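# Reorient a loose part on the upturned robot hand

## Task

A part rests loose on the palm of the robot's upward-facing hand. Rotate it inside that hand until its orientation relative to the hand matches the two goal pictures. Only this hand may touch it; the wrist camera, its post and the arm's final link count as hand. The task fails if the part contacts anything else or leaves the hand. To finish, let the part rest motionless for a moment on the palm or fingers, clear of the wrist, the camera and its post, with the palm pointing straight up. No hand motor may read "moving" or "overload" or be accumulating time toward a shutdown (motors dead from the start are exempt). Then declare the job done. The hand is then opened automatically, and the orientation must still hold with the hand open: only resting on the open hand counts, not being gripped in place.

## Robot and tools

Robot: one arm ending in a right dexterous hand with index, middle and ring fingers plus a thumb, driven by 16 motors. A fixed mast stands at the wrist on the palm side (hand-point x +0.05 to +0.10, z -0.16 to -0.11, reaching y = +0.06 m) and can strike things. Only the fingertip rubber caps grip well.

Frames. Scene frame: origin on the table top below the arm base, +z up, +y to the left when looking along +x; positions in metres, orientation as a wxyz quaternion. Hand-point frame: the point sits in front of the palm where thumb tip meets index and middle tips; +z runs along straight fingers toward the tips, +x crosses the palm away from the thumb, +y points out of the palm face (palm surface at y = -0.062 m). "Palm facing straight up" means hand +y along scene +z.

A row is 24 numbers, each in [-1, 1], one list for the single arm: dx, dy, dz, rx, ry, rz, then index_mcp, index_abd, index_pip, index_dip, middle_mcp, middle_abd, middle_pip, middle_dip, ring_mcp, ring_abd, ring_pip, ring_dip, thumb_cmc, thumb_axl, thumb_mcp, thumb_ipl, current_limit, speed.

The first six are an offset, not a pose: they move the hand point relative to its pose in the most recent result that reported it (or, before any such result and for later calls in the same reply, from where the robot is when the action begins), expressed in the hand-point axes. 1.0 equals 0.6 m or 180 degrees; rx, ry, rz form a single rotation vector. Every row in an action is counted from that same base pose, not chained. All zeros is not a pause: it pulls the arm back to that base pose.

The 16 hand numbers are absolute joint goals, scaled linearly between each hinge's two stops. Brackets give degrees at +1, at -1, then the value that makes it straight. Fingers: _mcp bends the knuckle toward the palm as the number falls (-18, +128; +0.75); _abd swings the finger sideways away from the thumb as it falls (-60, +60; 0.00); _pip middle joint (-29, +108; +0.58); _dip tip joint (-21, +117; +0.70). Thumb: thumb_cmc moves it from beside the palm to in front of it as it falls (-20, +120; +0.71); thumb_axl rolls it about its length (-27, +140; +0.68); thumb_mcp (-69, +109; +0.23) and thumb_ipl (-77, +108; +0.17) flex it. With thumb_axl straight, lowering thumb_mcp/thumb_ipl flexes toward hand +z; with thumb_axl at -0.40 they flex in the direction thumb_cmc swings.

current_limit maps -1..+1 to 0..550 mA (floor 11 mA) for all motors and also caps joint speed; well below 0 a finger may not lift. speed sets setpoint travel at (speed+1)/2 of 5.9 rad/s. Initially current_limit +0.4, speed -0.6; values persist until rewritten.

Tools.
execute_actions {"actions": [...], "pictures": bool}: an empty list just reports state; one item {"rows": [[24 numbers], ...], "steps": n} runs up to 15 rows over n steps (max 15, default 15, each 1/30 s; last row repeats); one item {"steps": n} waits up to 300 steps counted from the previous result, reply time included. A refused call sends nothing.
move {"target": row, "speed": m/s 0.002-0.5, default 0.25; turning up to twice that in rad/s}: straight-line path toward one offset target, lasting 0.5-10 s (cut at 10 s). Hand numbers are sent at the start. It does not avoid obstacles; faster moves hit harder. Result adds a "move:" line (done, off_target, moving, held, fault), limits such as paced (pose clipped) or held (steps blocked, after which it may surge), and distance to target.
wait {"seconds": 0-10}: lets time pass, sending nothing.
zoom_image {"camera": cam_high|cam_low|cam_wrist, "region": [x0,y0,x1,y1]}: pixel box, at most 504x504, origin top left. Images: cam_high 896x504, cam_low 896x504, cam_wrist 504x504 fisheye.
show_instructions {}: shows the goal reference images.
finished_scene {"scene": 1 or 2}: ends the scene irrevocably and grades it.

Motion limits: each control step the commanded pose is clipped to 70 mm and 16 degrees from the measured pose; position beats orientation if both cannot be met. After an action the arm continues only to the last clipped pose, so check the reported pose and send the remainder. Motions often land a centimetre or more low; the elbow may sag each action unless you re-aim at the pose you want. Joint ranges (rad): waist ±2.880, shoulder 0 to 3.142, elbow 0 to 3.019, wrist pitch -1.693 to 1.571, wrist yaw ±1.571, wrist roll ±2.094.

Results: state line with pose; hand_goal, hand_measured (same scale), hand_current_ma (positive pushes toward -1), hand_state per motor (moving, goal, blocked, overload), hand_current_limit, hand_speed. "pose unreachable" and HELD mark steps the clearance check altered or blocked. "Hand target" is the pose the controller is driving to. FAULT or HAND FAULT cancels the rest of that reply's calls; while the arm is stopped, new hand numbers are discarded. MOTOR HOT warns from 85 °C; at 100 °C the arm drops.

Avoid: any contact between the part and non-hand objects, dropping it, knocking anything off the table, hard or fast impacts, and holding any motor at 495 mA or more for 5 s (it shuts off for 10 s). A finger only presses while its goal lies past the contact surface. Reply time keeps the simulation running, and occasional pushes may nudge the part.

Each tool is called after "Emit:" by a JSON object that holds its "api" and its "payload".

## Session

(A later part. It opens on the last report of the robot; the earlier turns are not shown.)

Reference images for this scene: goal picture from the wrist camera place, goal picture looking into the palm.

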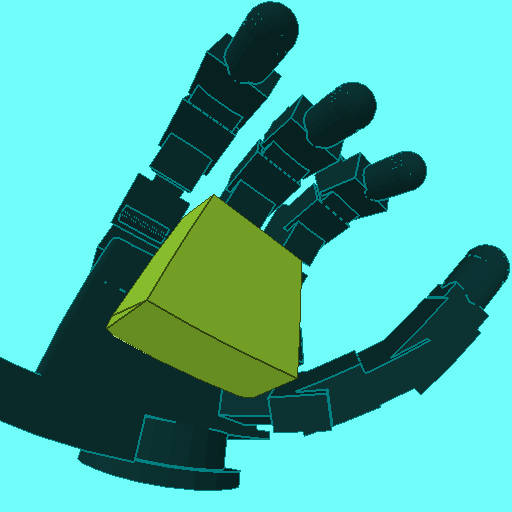

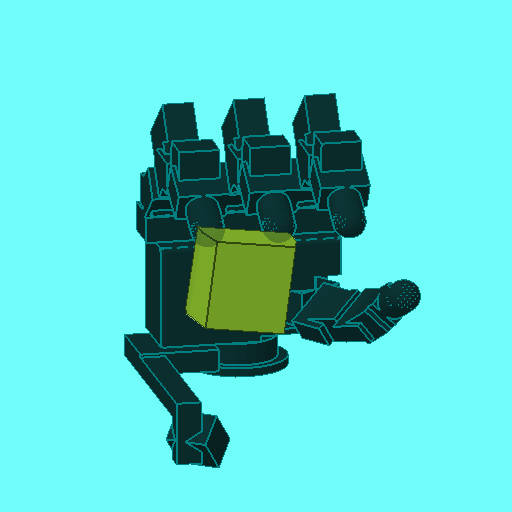

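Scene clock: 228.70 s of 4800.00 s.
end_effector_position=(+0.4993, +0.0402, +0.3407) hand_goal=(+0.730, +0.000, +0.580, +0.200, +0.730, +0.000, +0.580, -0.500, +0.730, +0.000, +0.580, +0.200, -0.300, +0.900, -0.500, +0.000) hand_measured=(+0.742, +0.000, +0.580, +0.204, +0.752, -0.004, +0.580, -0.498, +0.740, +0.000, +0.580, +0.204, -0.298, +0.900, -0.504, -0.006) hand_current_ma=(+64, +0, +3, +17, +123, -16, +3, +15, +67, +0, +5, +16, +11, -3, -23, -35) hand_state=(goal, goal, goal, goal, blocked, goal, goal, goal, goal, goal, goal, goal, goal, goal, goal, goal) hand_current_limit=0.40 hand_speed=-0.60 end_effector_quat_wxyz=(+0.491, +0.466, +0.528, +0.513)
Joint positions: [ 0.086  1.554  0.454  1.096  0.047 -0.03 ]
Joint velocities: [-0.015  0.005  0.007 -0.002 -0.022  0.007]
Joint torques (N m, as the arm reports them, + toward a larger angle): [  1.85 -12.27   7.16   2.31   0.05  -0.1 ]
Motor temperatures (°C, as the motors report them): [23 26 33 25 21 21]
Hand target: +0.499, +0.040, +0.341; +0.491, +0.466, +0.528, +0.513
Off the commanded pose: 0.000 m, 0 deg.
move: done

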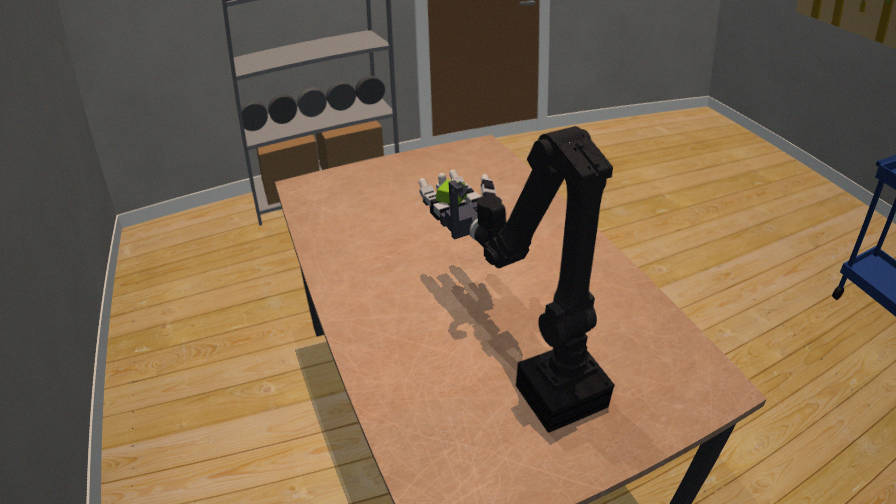

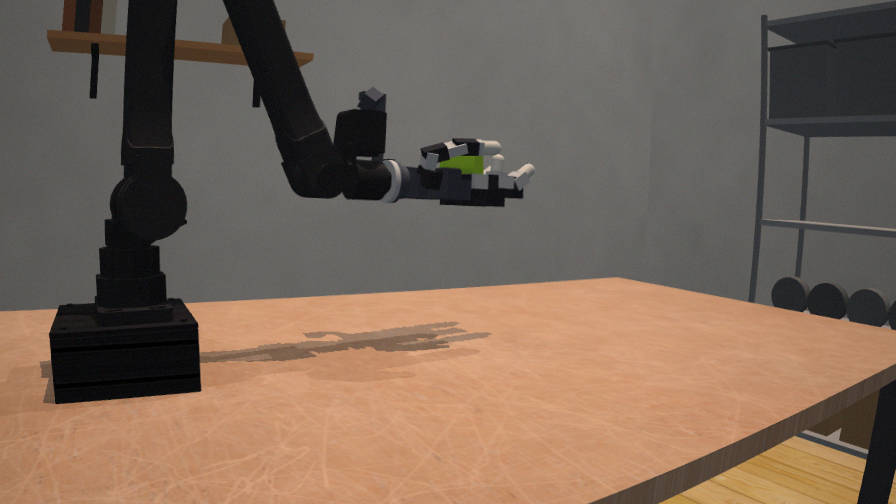

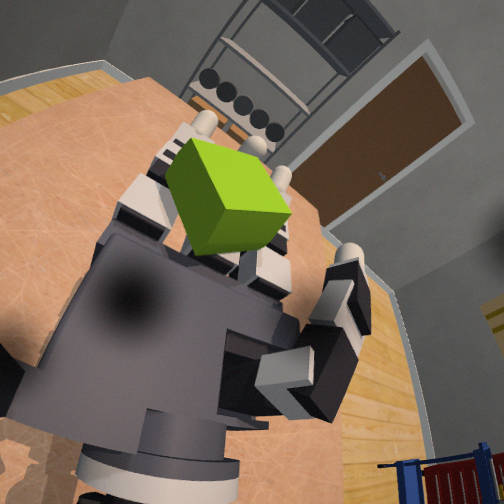

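Emit:
{"api": "move", "payload": {"target": [0,0,0,0,0,0,0.73,0,0.58,0.2,0.73,0,0.58,0.2,0.73,0,0.58,0.2,-0.4,0.8,-0.3,-0.78,0.4,-0.6]}}

Emit:
{"api": "move", "payload": {"target": [0,0,0,0,0,0,0.73,0,0.58,0.2,0.73,0,0.58,0.2,0.73,0,0.58,0.2,-0.55,0.7,-0.43,-0.55,0.4,-0.7]}}

Emit:
{"api": "move", "payload": {"target": [0,0,0,0,0,0,0.73,0,0.58,0.2,0.73,0,0.58,0.2,0.73,0,0.58,0.2,-0.55,0.7,-0.66,-0.16,0.4,-0.85]}}

Scene clock: 240.17 s of 4800.00 s.
end_effector_position=(+0.4993, +0.0402, +0.3407) hand_goal=(+0.730, +0.000, +0.580, +0.200, +0.730, +0.000, +0.580, +0.200, +0.730, +0.000, +0.580, +0.200, -0.400, +0.800, -0.300, -0.780) hand_measured=(+0.742, +0.000, +0.580, +0.204, +0.752, -0.004, +0.580, +0.198, +0.740, +0.000, +0.580, +0.204, -0.392, +0.804, -0.310, -0.780) hand_current_ma=(+64, +0, +3, +17, +123, -16, +3, -11, +67, +0, +5, +16, +43, +25, -71, +7) hand_state=(goal, goal, goal, goal, blocked, goal, goal, goal, goal, goal, goal, goal, goal, goal, goal, goal) hand_current_limit=0.40 hand_speed=-0.60 end_effector_quat_wxyz=(+0.491, +0.466, +0.528, +0.513)
Joint positions: [ 0.086  1.554  0.454  1.096  0.047 -0.03 ]
Joint velocities: [-0.005 -0.015 -0.007 -0.007  0.022 -0.022]
Joint torques (N m, as the arm reports them, + toward a larger angle): [  2.06 -12.3    7.13   2.27   0.07  -0.08]
Motor temperatures (°C, as the motors report them): [23 26 33 25 21 21]
Hand target: +0.499, +0.040, +0.341; +0.491, +0.466, +0.528, +0.513
Off the commanded pose: 0.000 m, 0 deg.
move: done

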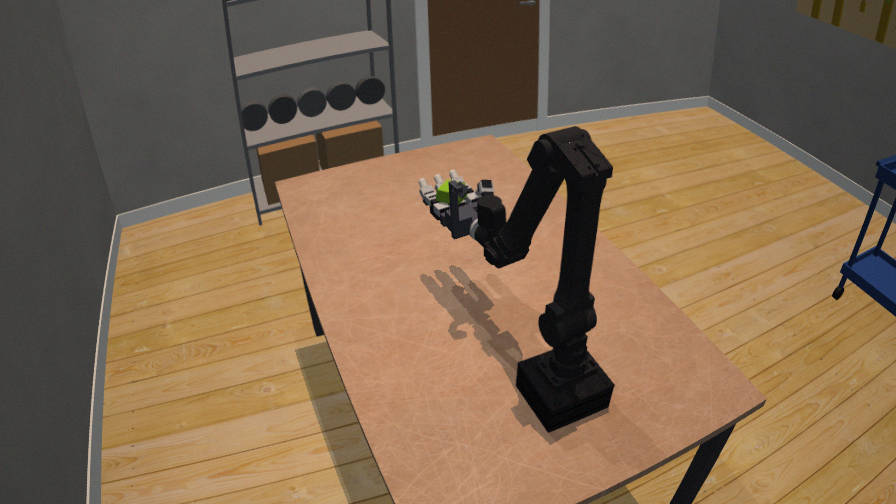

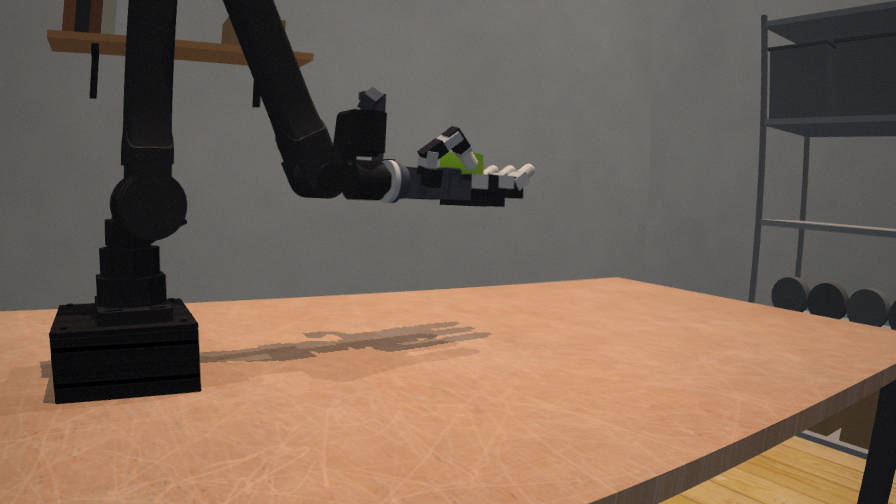

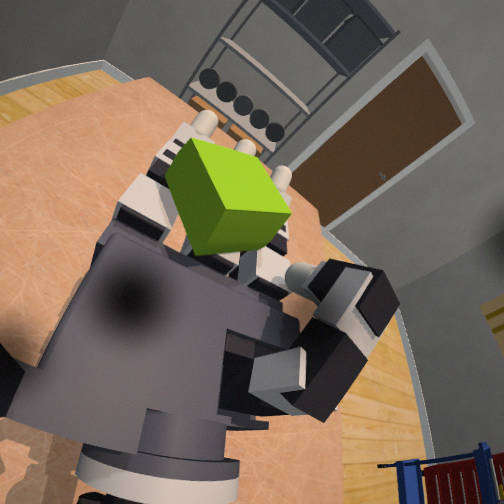

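Scene clock: 240.87 s of 4800.00 s.
end_effector_position=(+0.4993, +0.0402, +0.3407) hand_goal=(+0.730, +0.000, +0.580, +0.200, +0.730, +0.000, +0.580, +0.200, +0.730, +0.000, +0.580, +0.200, -0.550, +0.700, -0.430, -0.550) hand_measured=(+0.742, +0.000, +0.580, +0.204, +0.752, -0.004, +0.580, +0.198, +0.740, +0.000, +0.580, +0.204, -0.546, +0.702, -0.432, -0.554) hand_current_ma=(+64, +0, +3, +17, +123, -16, +3, -11, +67, +0, +5, +16, +21, +14, -18, -32) hand_state=(goal, goal, goal, goal, blocked, goal, goal, goal, goal, goal, goal, goal, goal, goal, goal, goal) hand_current_limit=0.40 hand_speed=-0.70 end_effector_quat_wxyz=(+0.491, +0.466, +0.528, +0.513)
Joint positions: [ 0.086  1.554  0.454  1.096  0.047 -0.03 ]
Joint velocities: [-0.015 -0.005  0.012 -0.002  0.066 -0.022]
Joint torques (N m, as the arm reports them, + toward a larger angle): [  1.89 -12.14   7.13   2.29   0.08  -0.08]
Motor temperatures (°C, as the motors report them): [23 26 33 25 21 21]
Hand target: +0.499, +0.040, +0.341; +0.491, +0.466, +0.528, +0.513
Off the commanded pose: 0.000 m, 0 deg.
move: done

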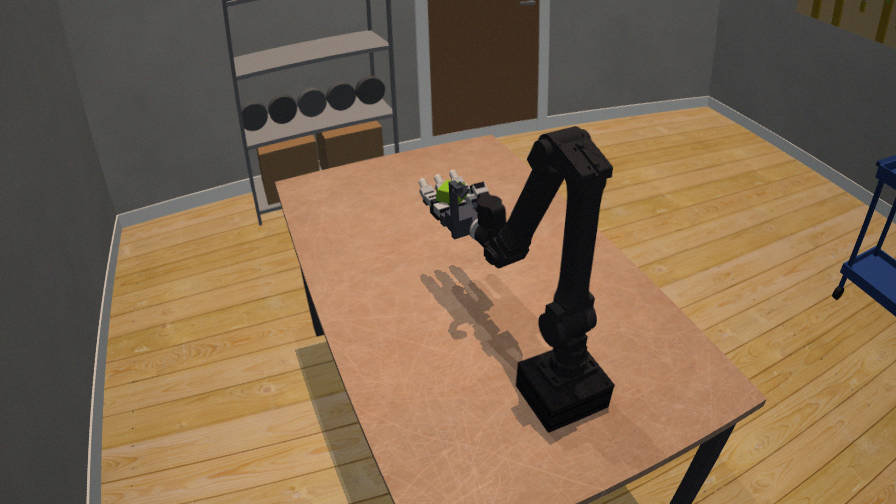

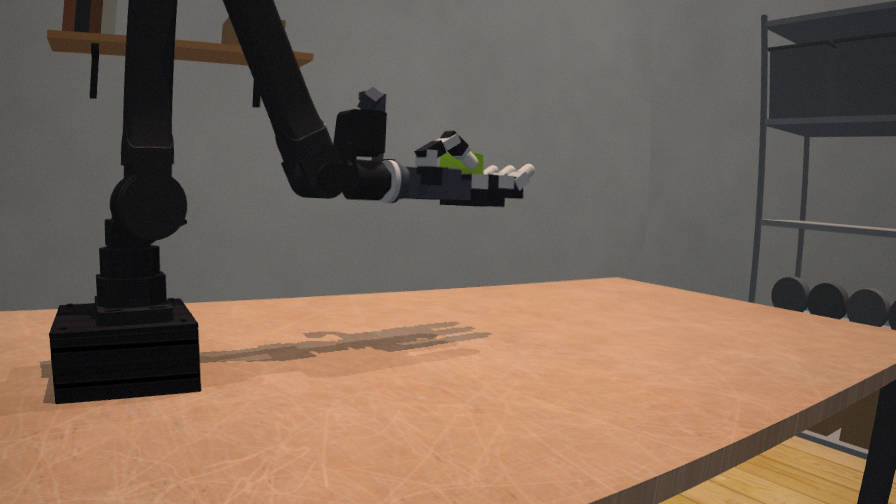

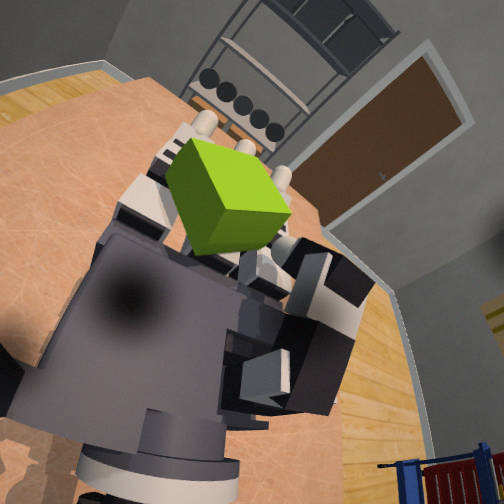

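Scene clock: 242.53 s of 4800.00 s.
end_effector_position=(+0.4993, +0.0402, +0.3407) hand_goal=(+0.730, +0.000, +0.580, +0.200, +0.730, +0.000, +0.580, +0.200, +0.730, +0.000, +0.580, +0.200, -0.550, +0.700, -0.660, -0.160) hand_measured=(+0.752, +0.000, +0.580, +0.204, +0.752, -0.004, +0.580, +0.198, +0.742, +0.000, +0.580, +0.204, -0.548, +0.702, -0.664, -0.166) hand_current_ma=(+116, +0, +3, +17, +123, -16, +3, -11, +68, +0, +5, +16, +9, +14, -31, -44) hand_state=(blocked, goal, goal, goal, blocked, goal, goal, goal, goal, goal, goal, goal, goal, goal, goal, goal) hand_current_limit=0.40 hand_speed=-0.85 end_effector_quat_wxyz=(+0.491, +0.466, +0.528, +0.513)
Joint positions: [ 0.086  1.554  0.454  1.096  0.047 -0.03 ]
Joint velocities: [-0.005 -0.005  0.002 -0.002 -0.007  0.037]
Joint torques (N m, as the arm reports them, + toward a larger angle): [  2.08 -12.23   7.18   2.25   0.08  -0.07]
Motor temperatures (°C, as the motors report them): [23 26 33 25 21 21]
Hand target: +0.499, +0.040, +0.341; +0.491, +0.466, +0.528, +0.513
Off the commanded pose: 0.000 m, 0 deg.
move: done

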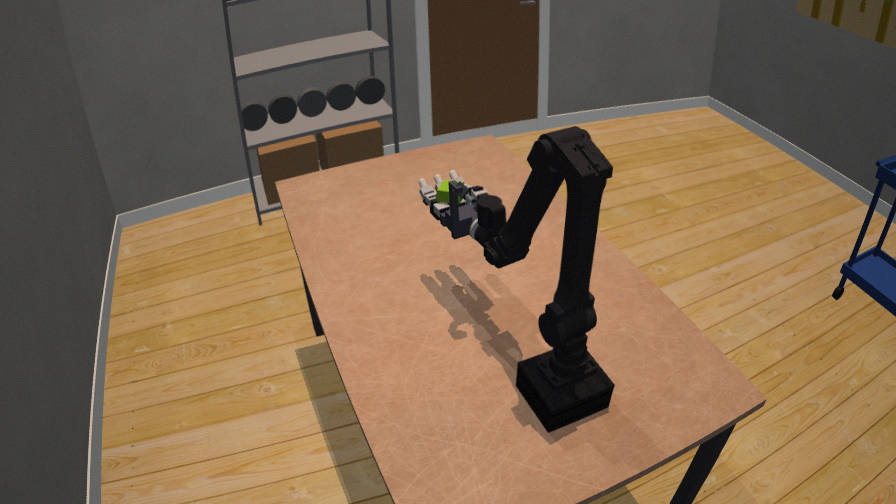

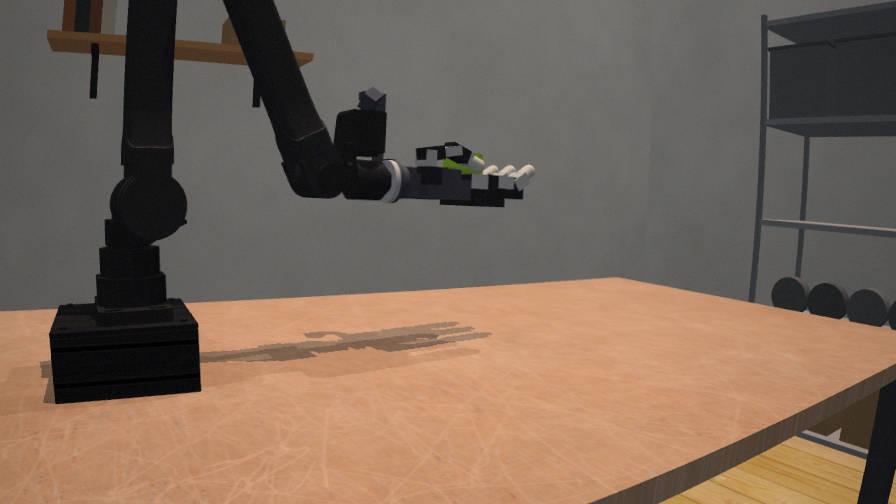

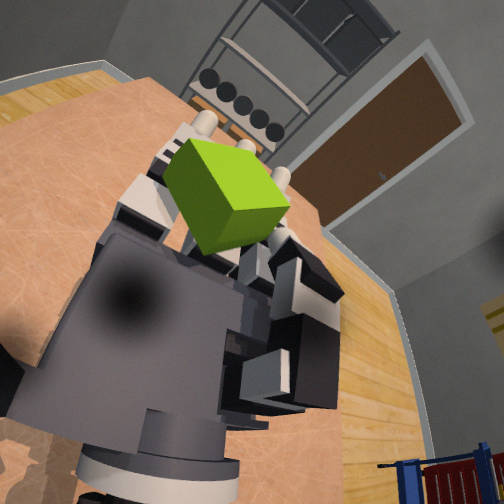

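Rotating more. Extend fully and sweep inward.

Emit:
{"api": "move", "payload": {"target": [0,0,0,0,0,0,0.73,0,0.58,0.2,0.73,0,0.58,0.2,0.73,0,0.58,0.2,-0.55,0.62,-0.78,0.06,0.4,-0.85]}}

Emit:
{"api": "move", "payload": {"target": [0,0,0,0,0,0,0.73,0,0.58,0.2,0.73,0,0.58,0.2,0.73,0,0.58,0.2,-0.55,0.54,-0.78,0.06,0.4,-0.9]}}

Scene clock: 247.63 s of 4800.00 s.
end_effector_position=(+0.4993, +0.0402, +0.3407) hand_goal=(+0.730, +0.000, +0.580, +0.200, +0.730, +0.000, +0.580, +0.200, +0.730, +0.000, +0.580, +0.200, -0.550, +0.620, -0.780, +0.060) hand_measured=(+0.752, +0.000, +0.580, +0.204, +0.752, -0.004, +0.580, +0.198, +0.742, +0.000, +0.580, +0.204, -0.548, +0.626, -0.784, +0.054) hand_current_ma=(+116, +0, +3, +17, +123, -15, +3, -11, +76, +0, +5, +16, +9, +34, -34, -45) hand_state=(blocked, goal, goal, goal, blocked, goal, goal, goal, goal, goal, goal, goal, goal, goal, goal, goal) hand_current_limit=0.40 hand_speed=-0.85 end_effector_quat_wxyz=(+0.491, +0.466, +0.528, +0.513)
Joint positions: [ 0.086  1.554  0.454  1.096  0.047 -0.03 ]
Joint velocities: [-0.015  0.005 -0.002  0.002 -0.051 -0.022]
Joint torques (N m, as the arm reports them, + toward a larger angle): [  1.62 -12.17   7.13   2.33   0.07  -0.07]
Motor temperatures (°C, as the motors report them): [23 26 33 25 21 21]
Hand target: +0.499, +0.040, +0.341; +0.491, +0.466, +0.528, +0.513
Off the commanded pose: 0.000 m, 0 deg.
move: done

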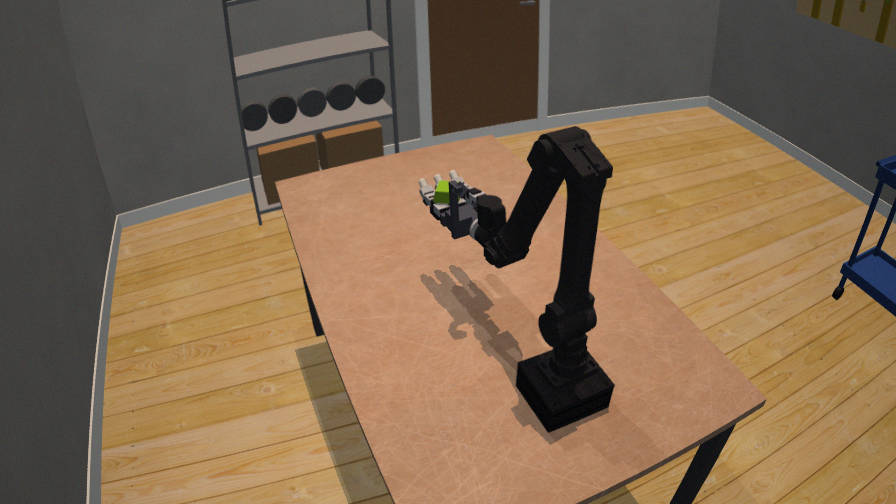

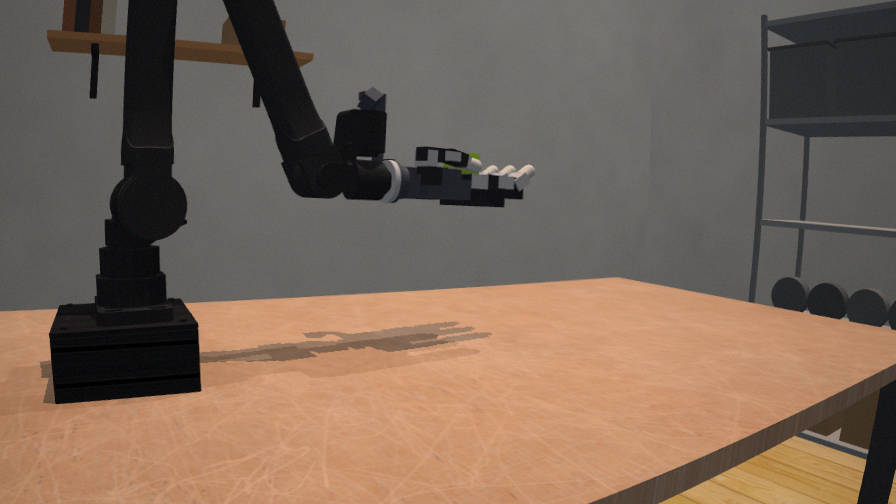

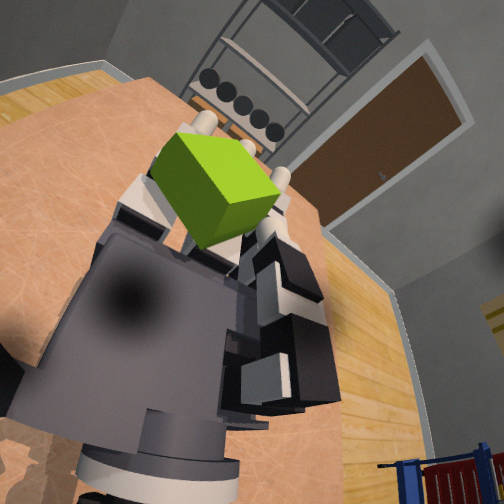

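Scene clock: 248.27 s of 4800.00 s.
end_effector_position=(+0.4993, +0.0402, +0.3407) hand_goal=(+0.730, +0.000, +0.580, +0.200, +0.730, +0.000, +0.580, +0.200, +0.730, +0.000, +0.580, +0.200, -0.550, +0.540, -0.780, +0.060) hand_measured=(+0.752, +0.000, +0.580, +0.204, +0.752, -0.004, +0.580, +0.198, +0.744, +0.000, +0.580, +0.204, -0.548, +0.550, -0.784, +0.056) hand_current_ma=(+116, +0, +3, +17, +123, -15, +3, -11, +84, +0, +5, +16, +9, +67, -34, -34) hand_state=(blocked, goal, goal, goal, blocked, goal, goal, goal, goal, goal, goal, goal, goal, goal, goal, goal) hand_current_limit=0.40 hand_speed=-0.90 end_effector_quat_wxyz=(+0.491, +0.466, +0.528, +0.513)
Joint positions: [ 0.086  1.554  0.454  1.096  0.047 -0.03 ]
Joint velocities: [-0.005  0.005 -0.002 -0.012 -0.022 -0.007]
Joint torques (N m, as the arm reports them, + toward a larger angle): [  2.01 -12.13   7.2    2.35   0.07  -0.06]
Motor temperatures (°C, as the motors report them): [23 26 33 25 21 21]
Hand target: +0.499, +0.040, +0.341; +0.491, +0.466, +0.528, +0.513
Off the commanded pose: 0.000 m, 0 deg.
move: done

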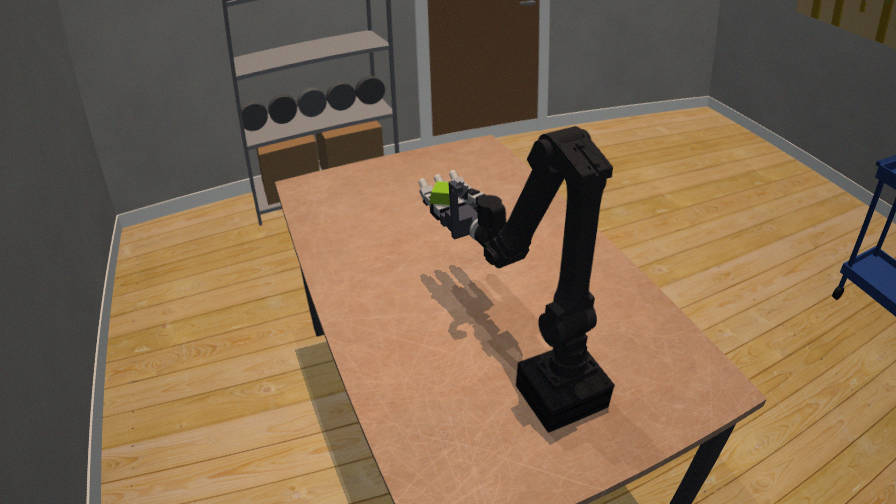

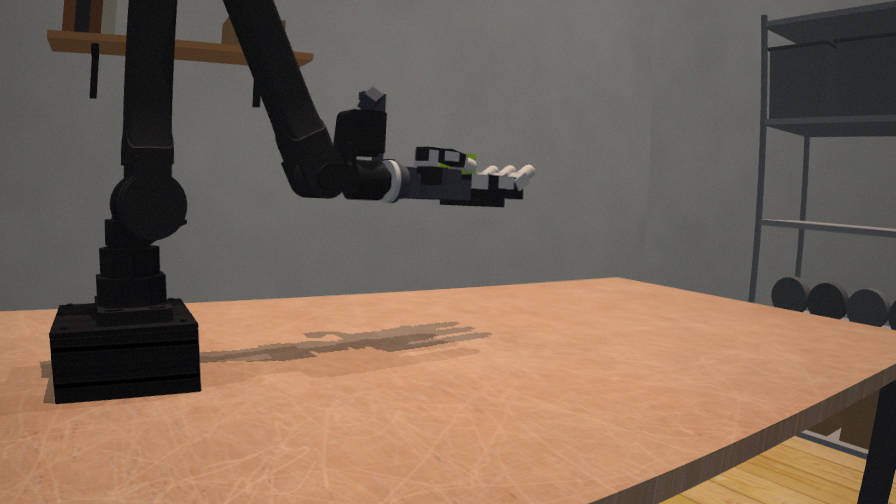

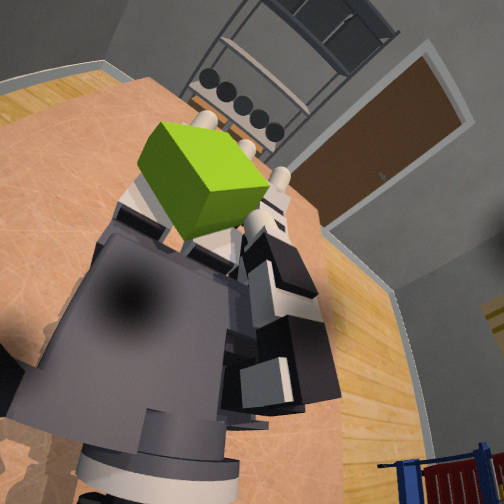

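Emit:
{"api": "move", "payload": {"target": [0,0,0,0,0,0,0.73,0,0.58,0.2,0.73,0,0.58,0.2,0.73,0,0.58,0.2,-0.55,0.64,-0.25,0.0,0.4,-0.6]}}

Emit:
{"api": "move", "payload": {"target": [0,0,0,0,0,0,0.73,0,0.58,0.2,0.73,0,0.58,0.2,0.73,0,0.58,0.2,-0.7,0.3,-0.3,-0.05,0.4,-0.6]}}

Emit:
{"api": "move", "payload": {"target": [0,0,0,0,0,0,0.73,0,0.58,0.2,0.73,0,0.58,0.2,0.73,0,0.58,0.2,-0.7,0.3,-0.48,-0.05,0.4,-0.85]}}

Scene clock: 261.53 s of 4800.00 s.
end_effector_position=(+0.4993, +0.0402, +0.3407) hand_goal=(+0.730, +0.000, +0.580, +0.200, +0.730, +0.000, +0.580, +0.200, +0.730, +0.000, +0.580, +0.200, -0.550, +0.640, -0.250, +0.000) hand_measured=(+0.752, +0.000, +0.580, +0.204, +0.752, -0.004, +0.580, +0.198, +0.744, +0.000, +0.580, +0.204, -0.548, +0.638, -0.260, +0.000) hand_current_ma=(+116, +0, +3, +17, +123, -15, +3, -11, +84, +0, +5, +16, +8, -14, -72, +3) hand_state=(blocked, goal, goal, goal, blocked, goal, goal, goal, goal, goal, goal, goal, goal, goal, goal, goal) hand_current_limit=0.40 hand_speed=-0.60 end_effector_quat_wxyz=(+0.491, +0.466, +0.528, +0.513)
Joint positions: [ 0.086  1.554  0.454  1.096  0.047 -0.03 ]
Joint velocities: [ 0.005  0.015  0.007  0.007 -0.022  0.037]
Joint torques (N m, as the arm reports them, + toward a larger angle): [  1.92 -12.08   7.16   2.28   0.08  -0.06]
Motor temperatures (°C, as the motors report them): [23 27 33 25 21 21]
Hand target: +0.499, +0.040, +0.341; +0.491, +0.466, +0.528, +0.513
Off the commanded pose: 0.000 m, 0 deg.
move: done

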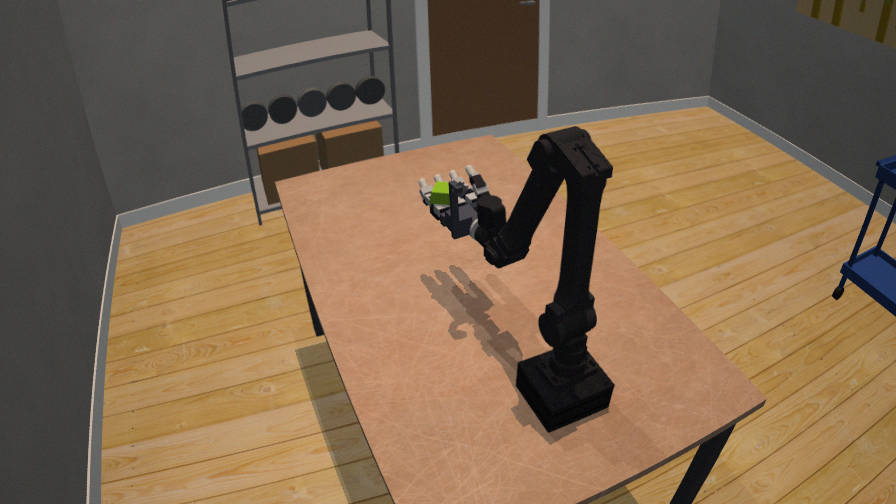

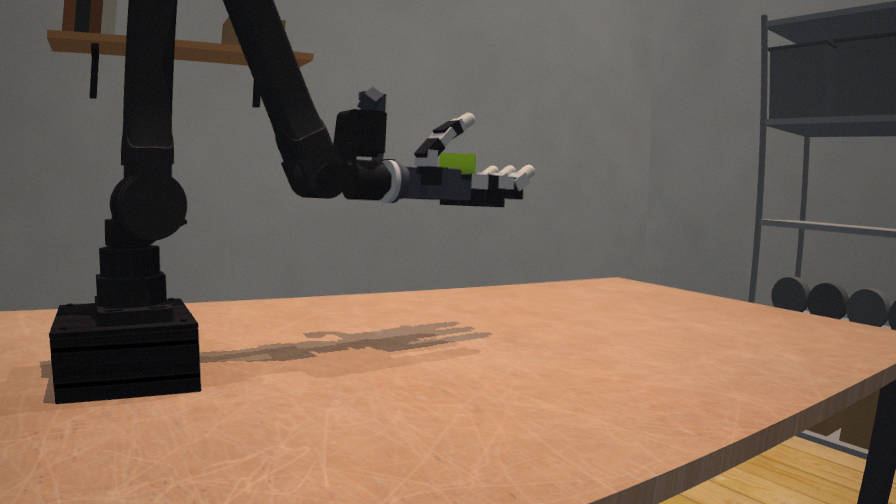

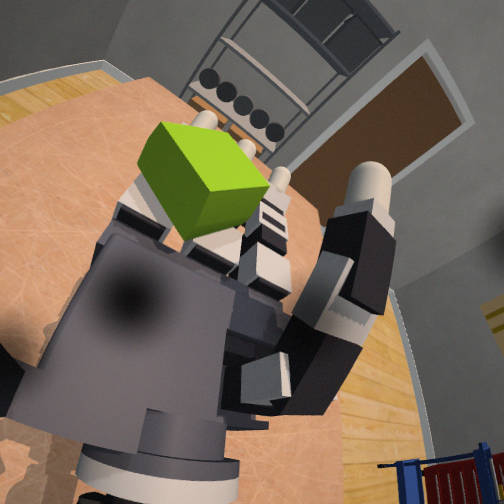

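Scene clock: 262.23 s of 4800.00 s.
end_effector_position=(+0.4993, +0.0402, +0.3407) hand_goal=(+0.730, +0.000, +0.580, +0.200, +0.730, +0.000, +0.580, +0.200, +0.730, +0.000, +0.580, +0.200, -0.700, +0.300, -0.300, -0.050) hand_measured=(+0.752, +0.000, +0.580, +0.204, +0.752, -0.004, +0.580, +0.198, +0.744, +0.000, +0.580, +0.204, -0.702, +0.302, -0.302, -0.050) hand_current_ma=(+116, +0, +3, +17, +123, -15, +3, -11, +84, +0, +5, +16, -9, +10, -18, +4) hand_state=(blocked, goal, goal, goal, blocked, goal, goal, goal, goal, goal, goal, goal, goal, goal, goal, goal) hand_current_limit=0.40 hand_speed=-0.60 end_effector_quat_wxyz=(+0.491, +0.466, +0.528, +0.513)
Joint positions: [ 0.086  1.554  0.454  1.096  0.047 -0.03 ]
Joint velocities: [-0.015 -0.015 -0.007  0.002  0.066 -0.007]
Joint torques (N m, as the arm reports them, + toward a larger angle): [  1.84 -11.94   7.11   2.34   0.09  -0.05]
Motor temperatures (°C, as the motors report them): [23 27 33 25 21 21]
Hand target: +0.499, +0.040, +0.341; +0.491, +0.466, +0.528, +0.513
Off the commanded pose: 0.000 m, 0 deg.
move: done

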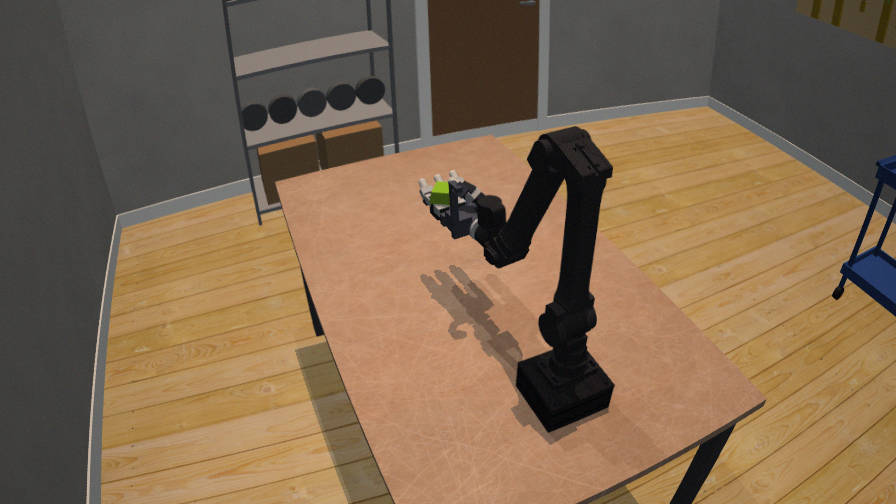

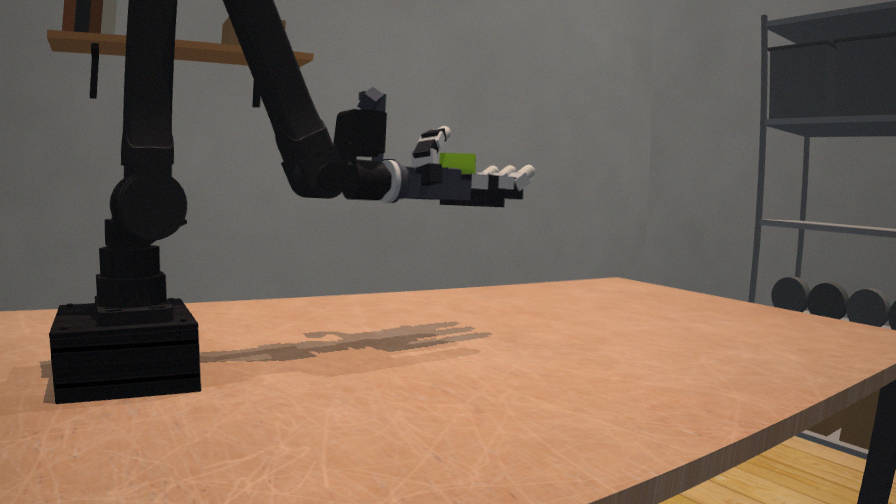

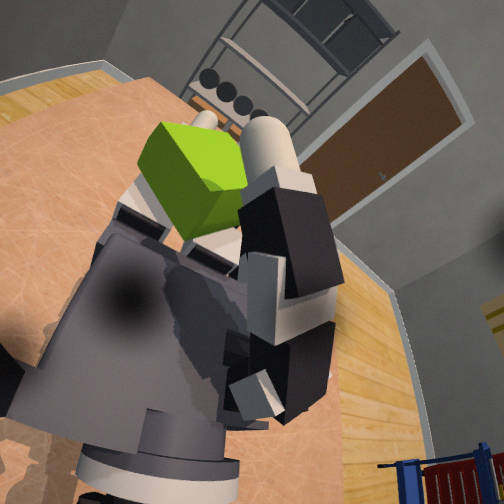

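Scene clock: 263.07 s of 4800.00 s.
end_effector_position=(+0.4993, +0.0402, +0.3407) hand_goal=(+0.730, +0.000, +0.580, +0.200, +0.730, +0.000, +0.580, +0.200, +0.730, +0.000, +0.580, +0.200, -0.700, +0.300, -0.480, -0.050) hand_measured=(+0.752, +0.000, +0.580, +0.204, +0.752, -0.004, +0.580, +0.198, +0.744, +0.000, +0.580, +0.204, -0.698, +0.300, -0.466, -0.048) hand_current_ma=(+116, +0, +3, +17, +123, -15, +3, -11, +91, +0, +5, +16, +6, +0, +97, +13) hand_state=(blocked, goal, goal, goal, blocked, goal, goal, goal, goal, goal, goal, goal, goal, goal, goal, goal) hand_current_limit=0.40 hand_speed=-0.85 end_effector_quat_wxyz=(+0.491, +0.466, +0.528, +0.513)
Joint positions: [ 0.086  1.554  0.454  1.096  0.047 -0.03 ]
Joint velocities: [-0.005 -0.015  0.022 -0.007  0.066 -0.066]
Joint torques (N m, as the arm reports them, + toward a larger angle): [  2.11 -12.01   7.07   2.3    0.08  -0.02]
Motor temperatures (°C, as the motors report them): [23 27 33 25 21 21]
Hand target: +0.499, +0.040, +0.341; +0.491, +0.466, +0.528, +0.513
Off the commanded pose: 0.000 m, 0 deg.
move: done

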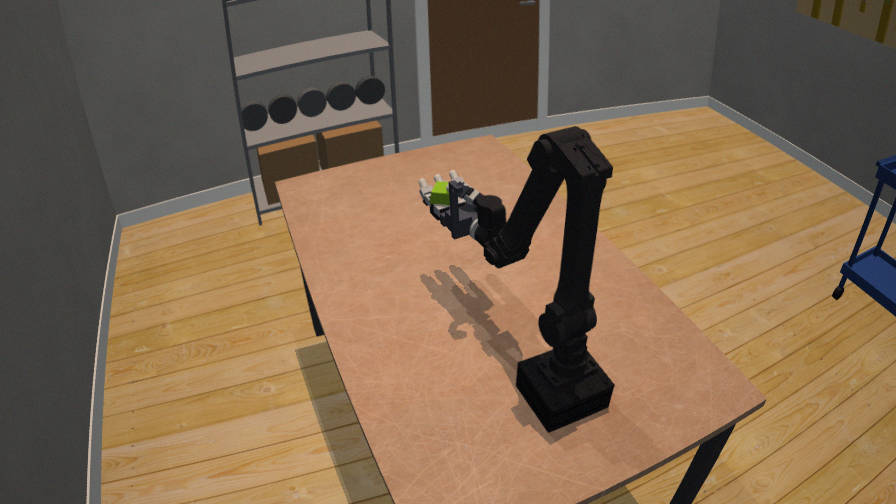

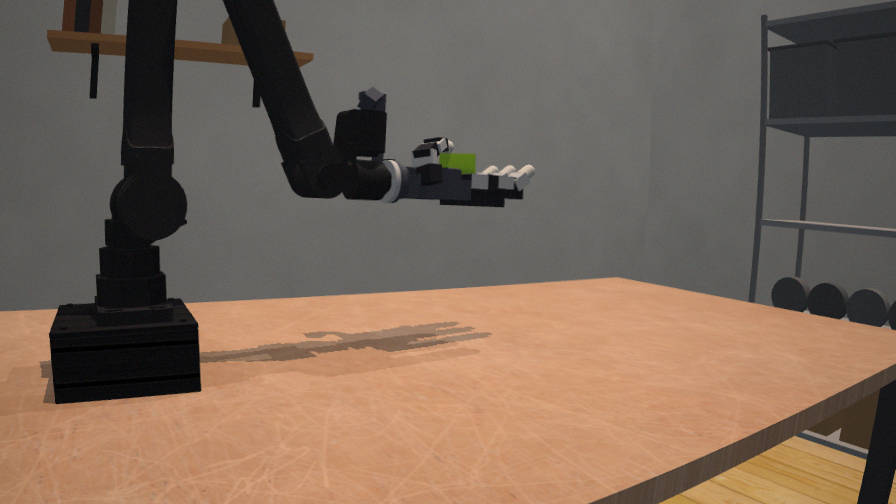

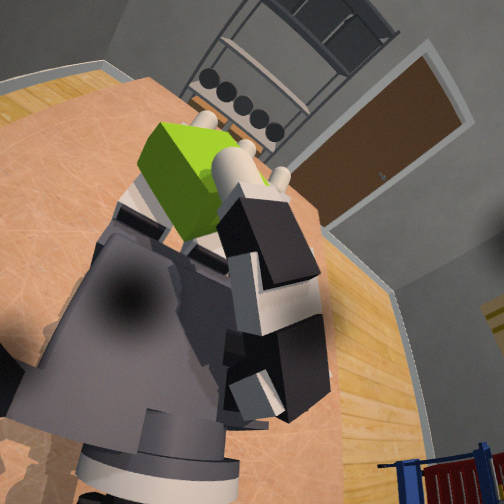

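Emit:
{"api": "move", "payload": {"target": [0,0,0,0,0,0,0.73,0,0.58,0.2,0.73,0,0.58,0.2,0.73,0,0.58,0.2,-0.7,0.44,-0.53,-0.05,0.4,-0.9]}}

Scene clock: 266.67 s of 4800.00 s.
end_effector_position=(+0.4993, +0.0402, +0.3407) hand_goal=(+0.730, +0.000, +0.580, +0.200, +0.730, +0.000, +0.580, +0.200, +0.730, +0.000, +0.580, +0.200, -0.700, +0.440, -0.530, -0.050) hand_measured=(+0.752, +0.000, +0.580, +0.204, +0.752, -0.004, +0.580, +0.198, +0.744, +0.000, +0.580, +0.204, -0.692, +0.424, -0.490, -0.040) hand_current_ma=(+116, +0, +3, +17, +123, -15, +3, -11, +91, +0, +5, +16, +45, -101, +273, +75) hand_state=(blocked, goal, goal, goal, blocked, goal, goal, goal, goal, goal, goal, goal, goal, goal, blocked, goal) hand_current_limit=0.40 hand_speed=-0.90 end_effector_quat_wxyz=(+0.491, +0.466, +0.528, +0.513)
Joint positions: [ 0.086  1.554  0.454  1.096  0.047 -0.03 ]
Joint velocities: [ 0.015 -0.024 -0.007  0.012 -0.022  0.007]
Joint torques (N m, as the arm reports them, + toward a larger angle): [  1.83 -12.21   7.1    2.31   0.07  -0.05]
Motor temperatures (°C, as the motors report them): [23 27 33 25 21 21]
Hand target: +0.499, +0.040, +0.341; +0.491, +0.466, +0.528, +0.513
Off the commanded pose: 0.000 m, 0 deg.
move: done

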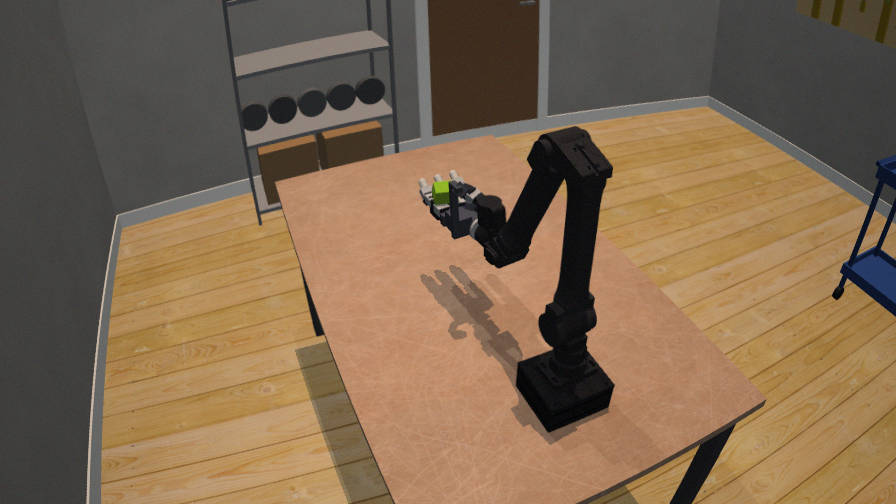

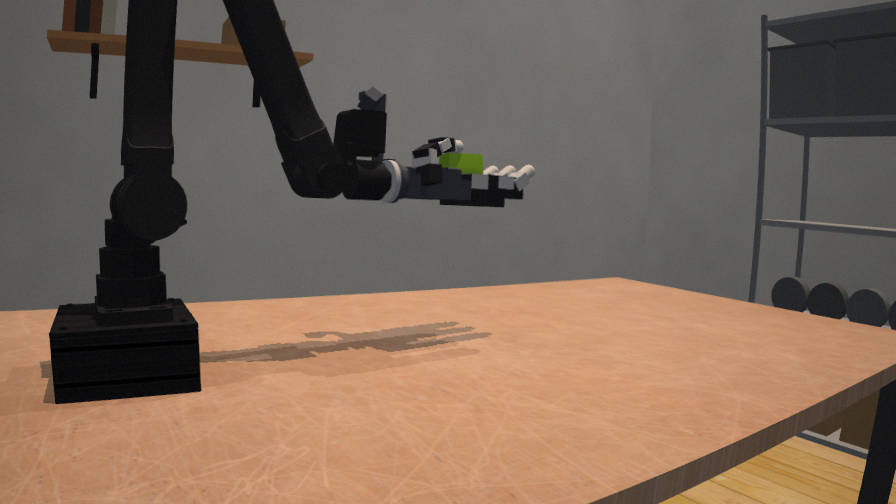

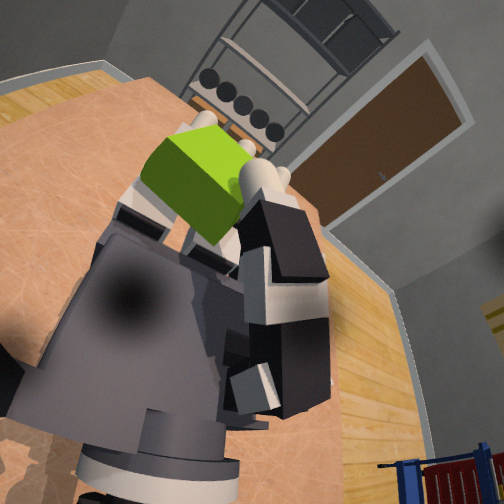

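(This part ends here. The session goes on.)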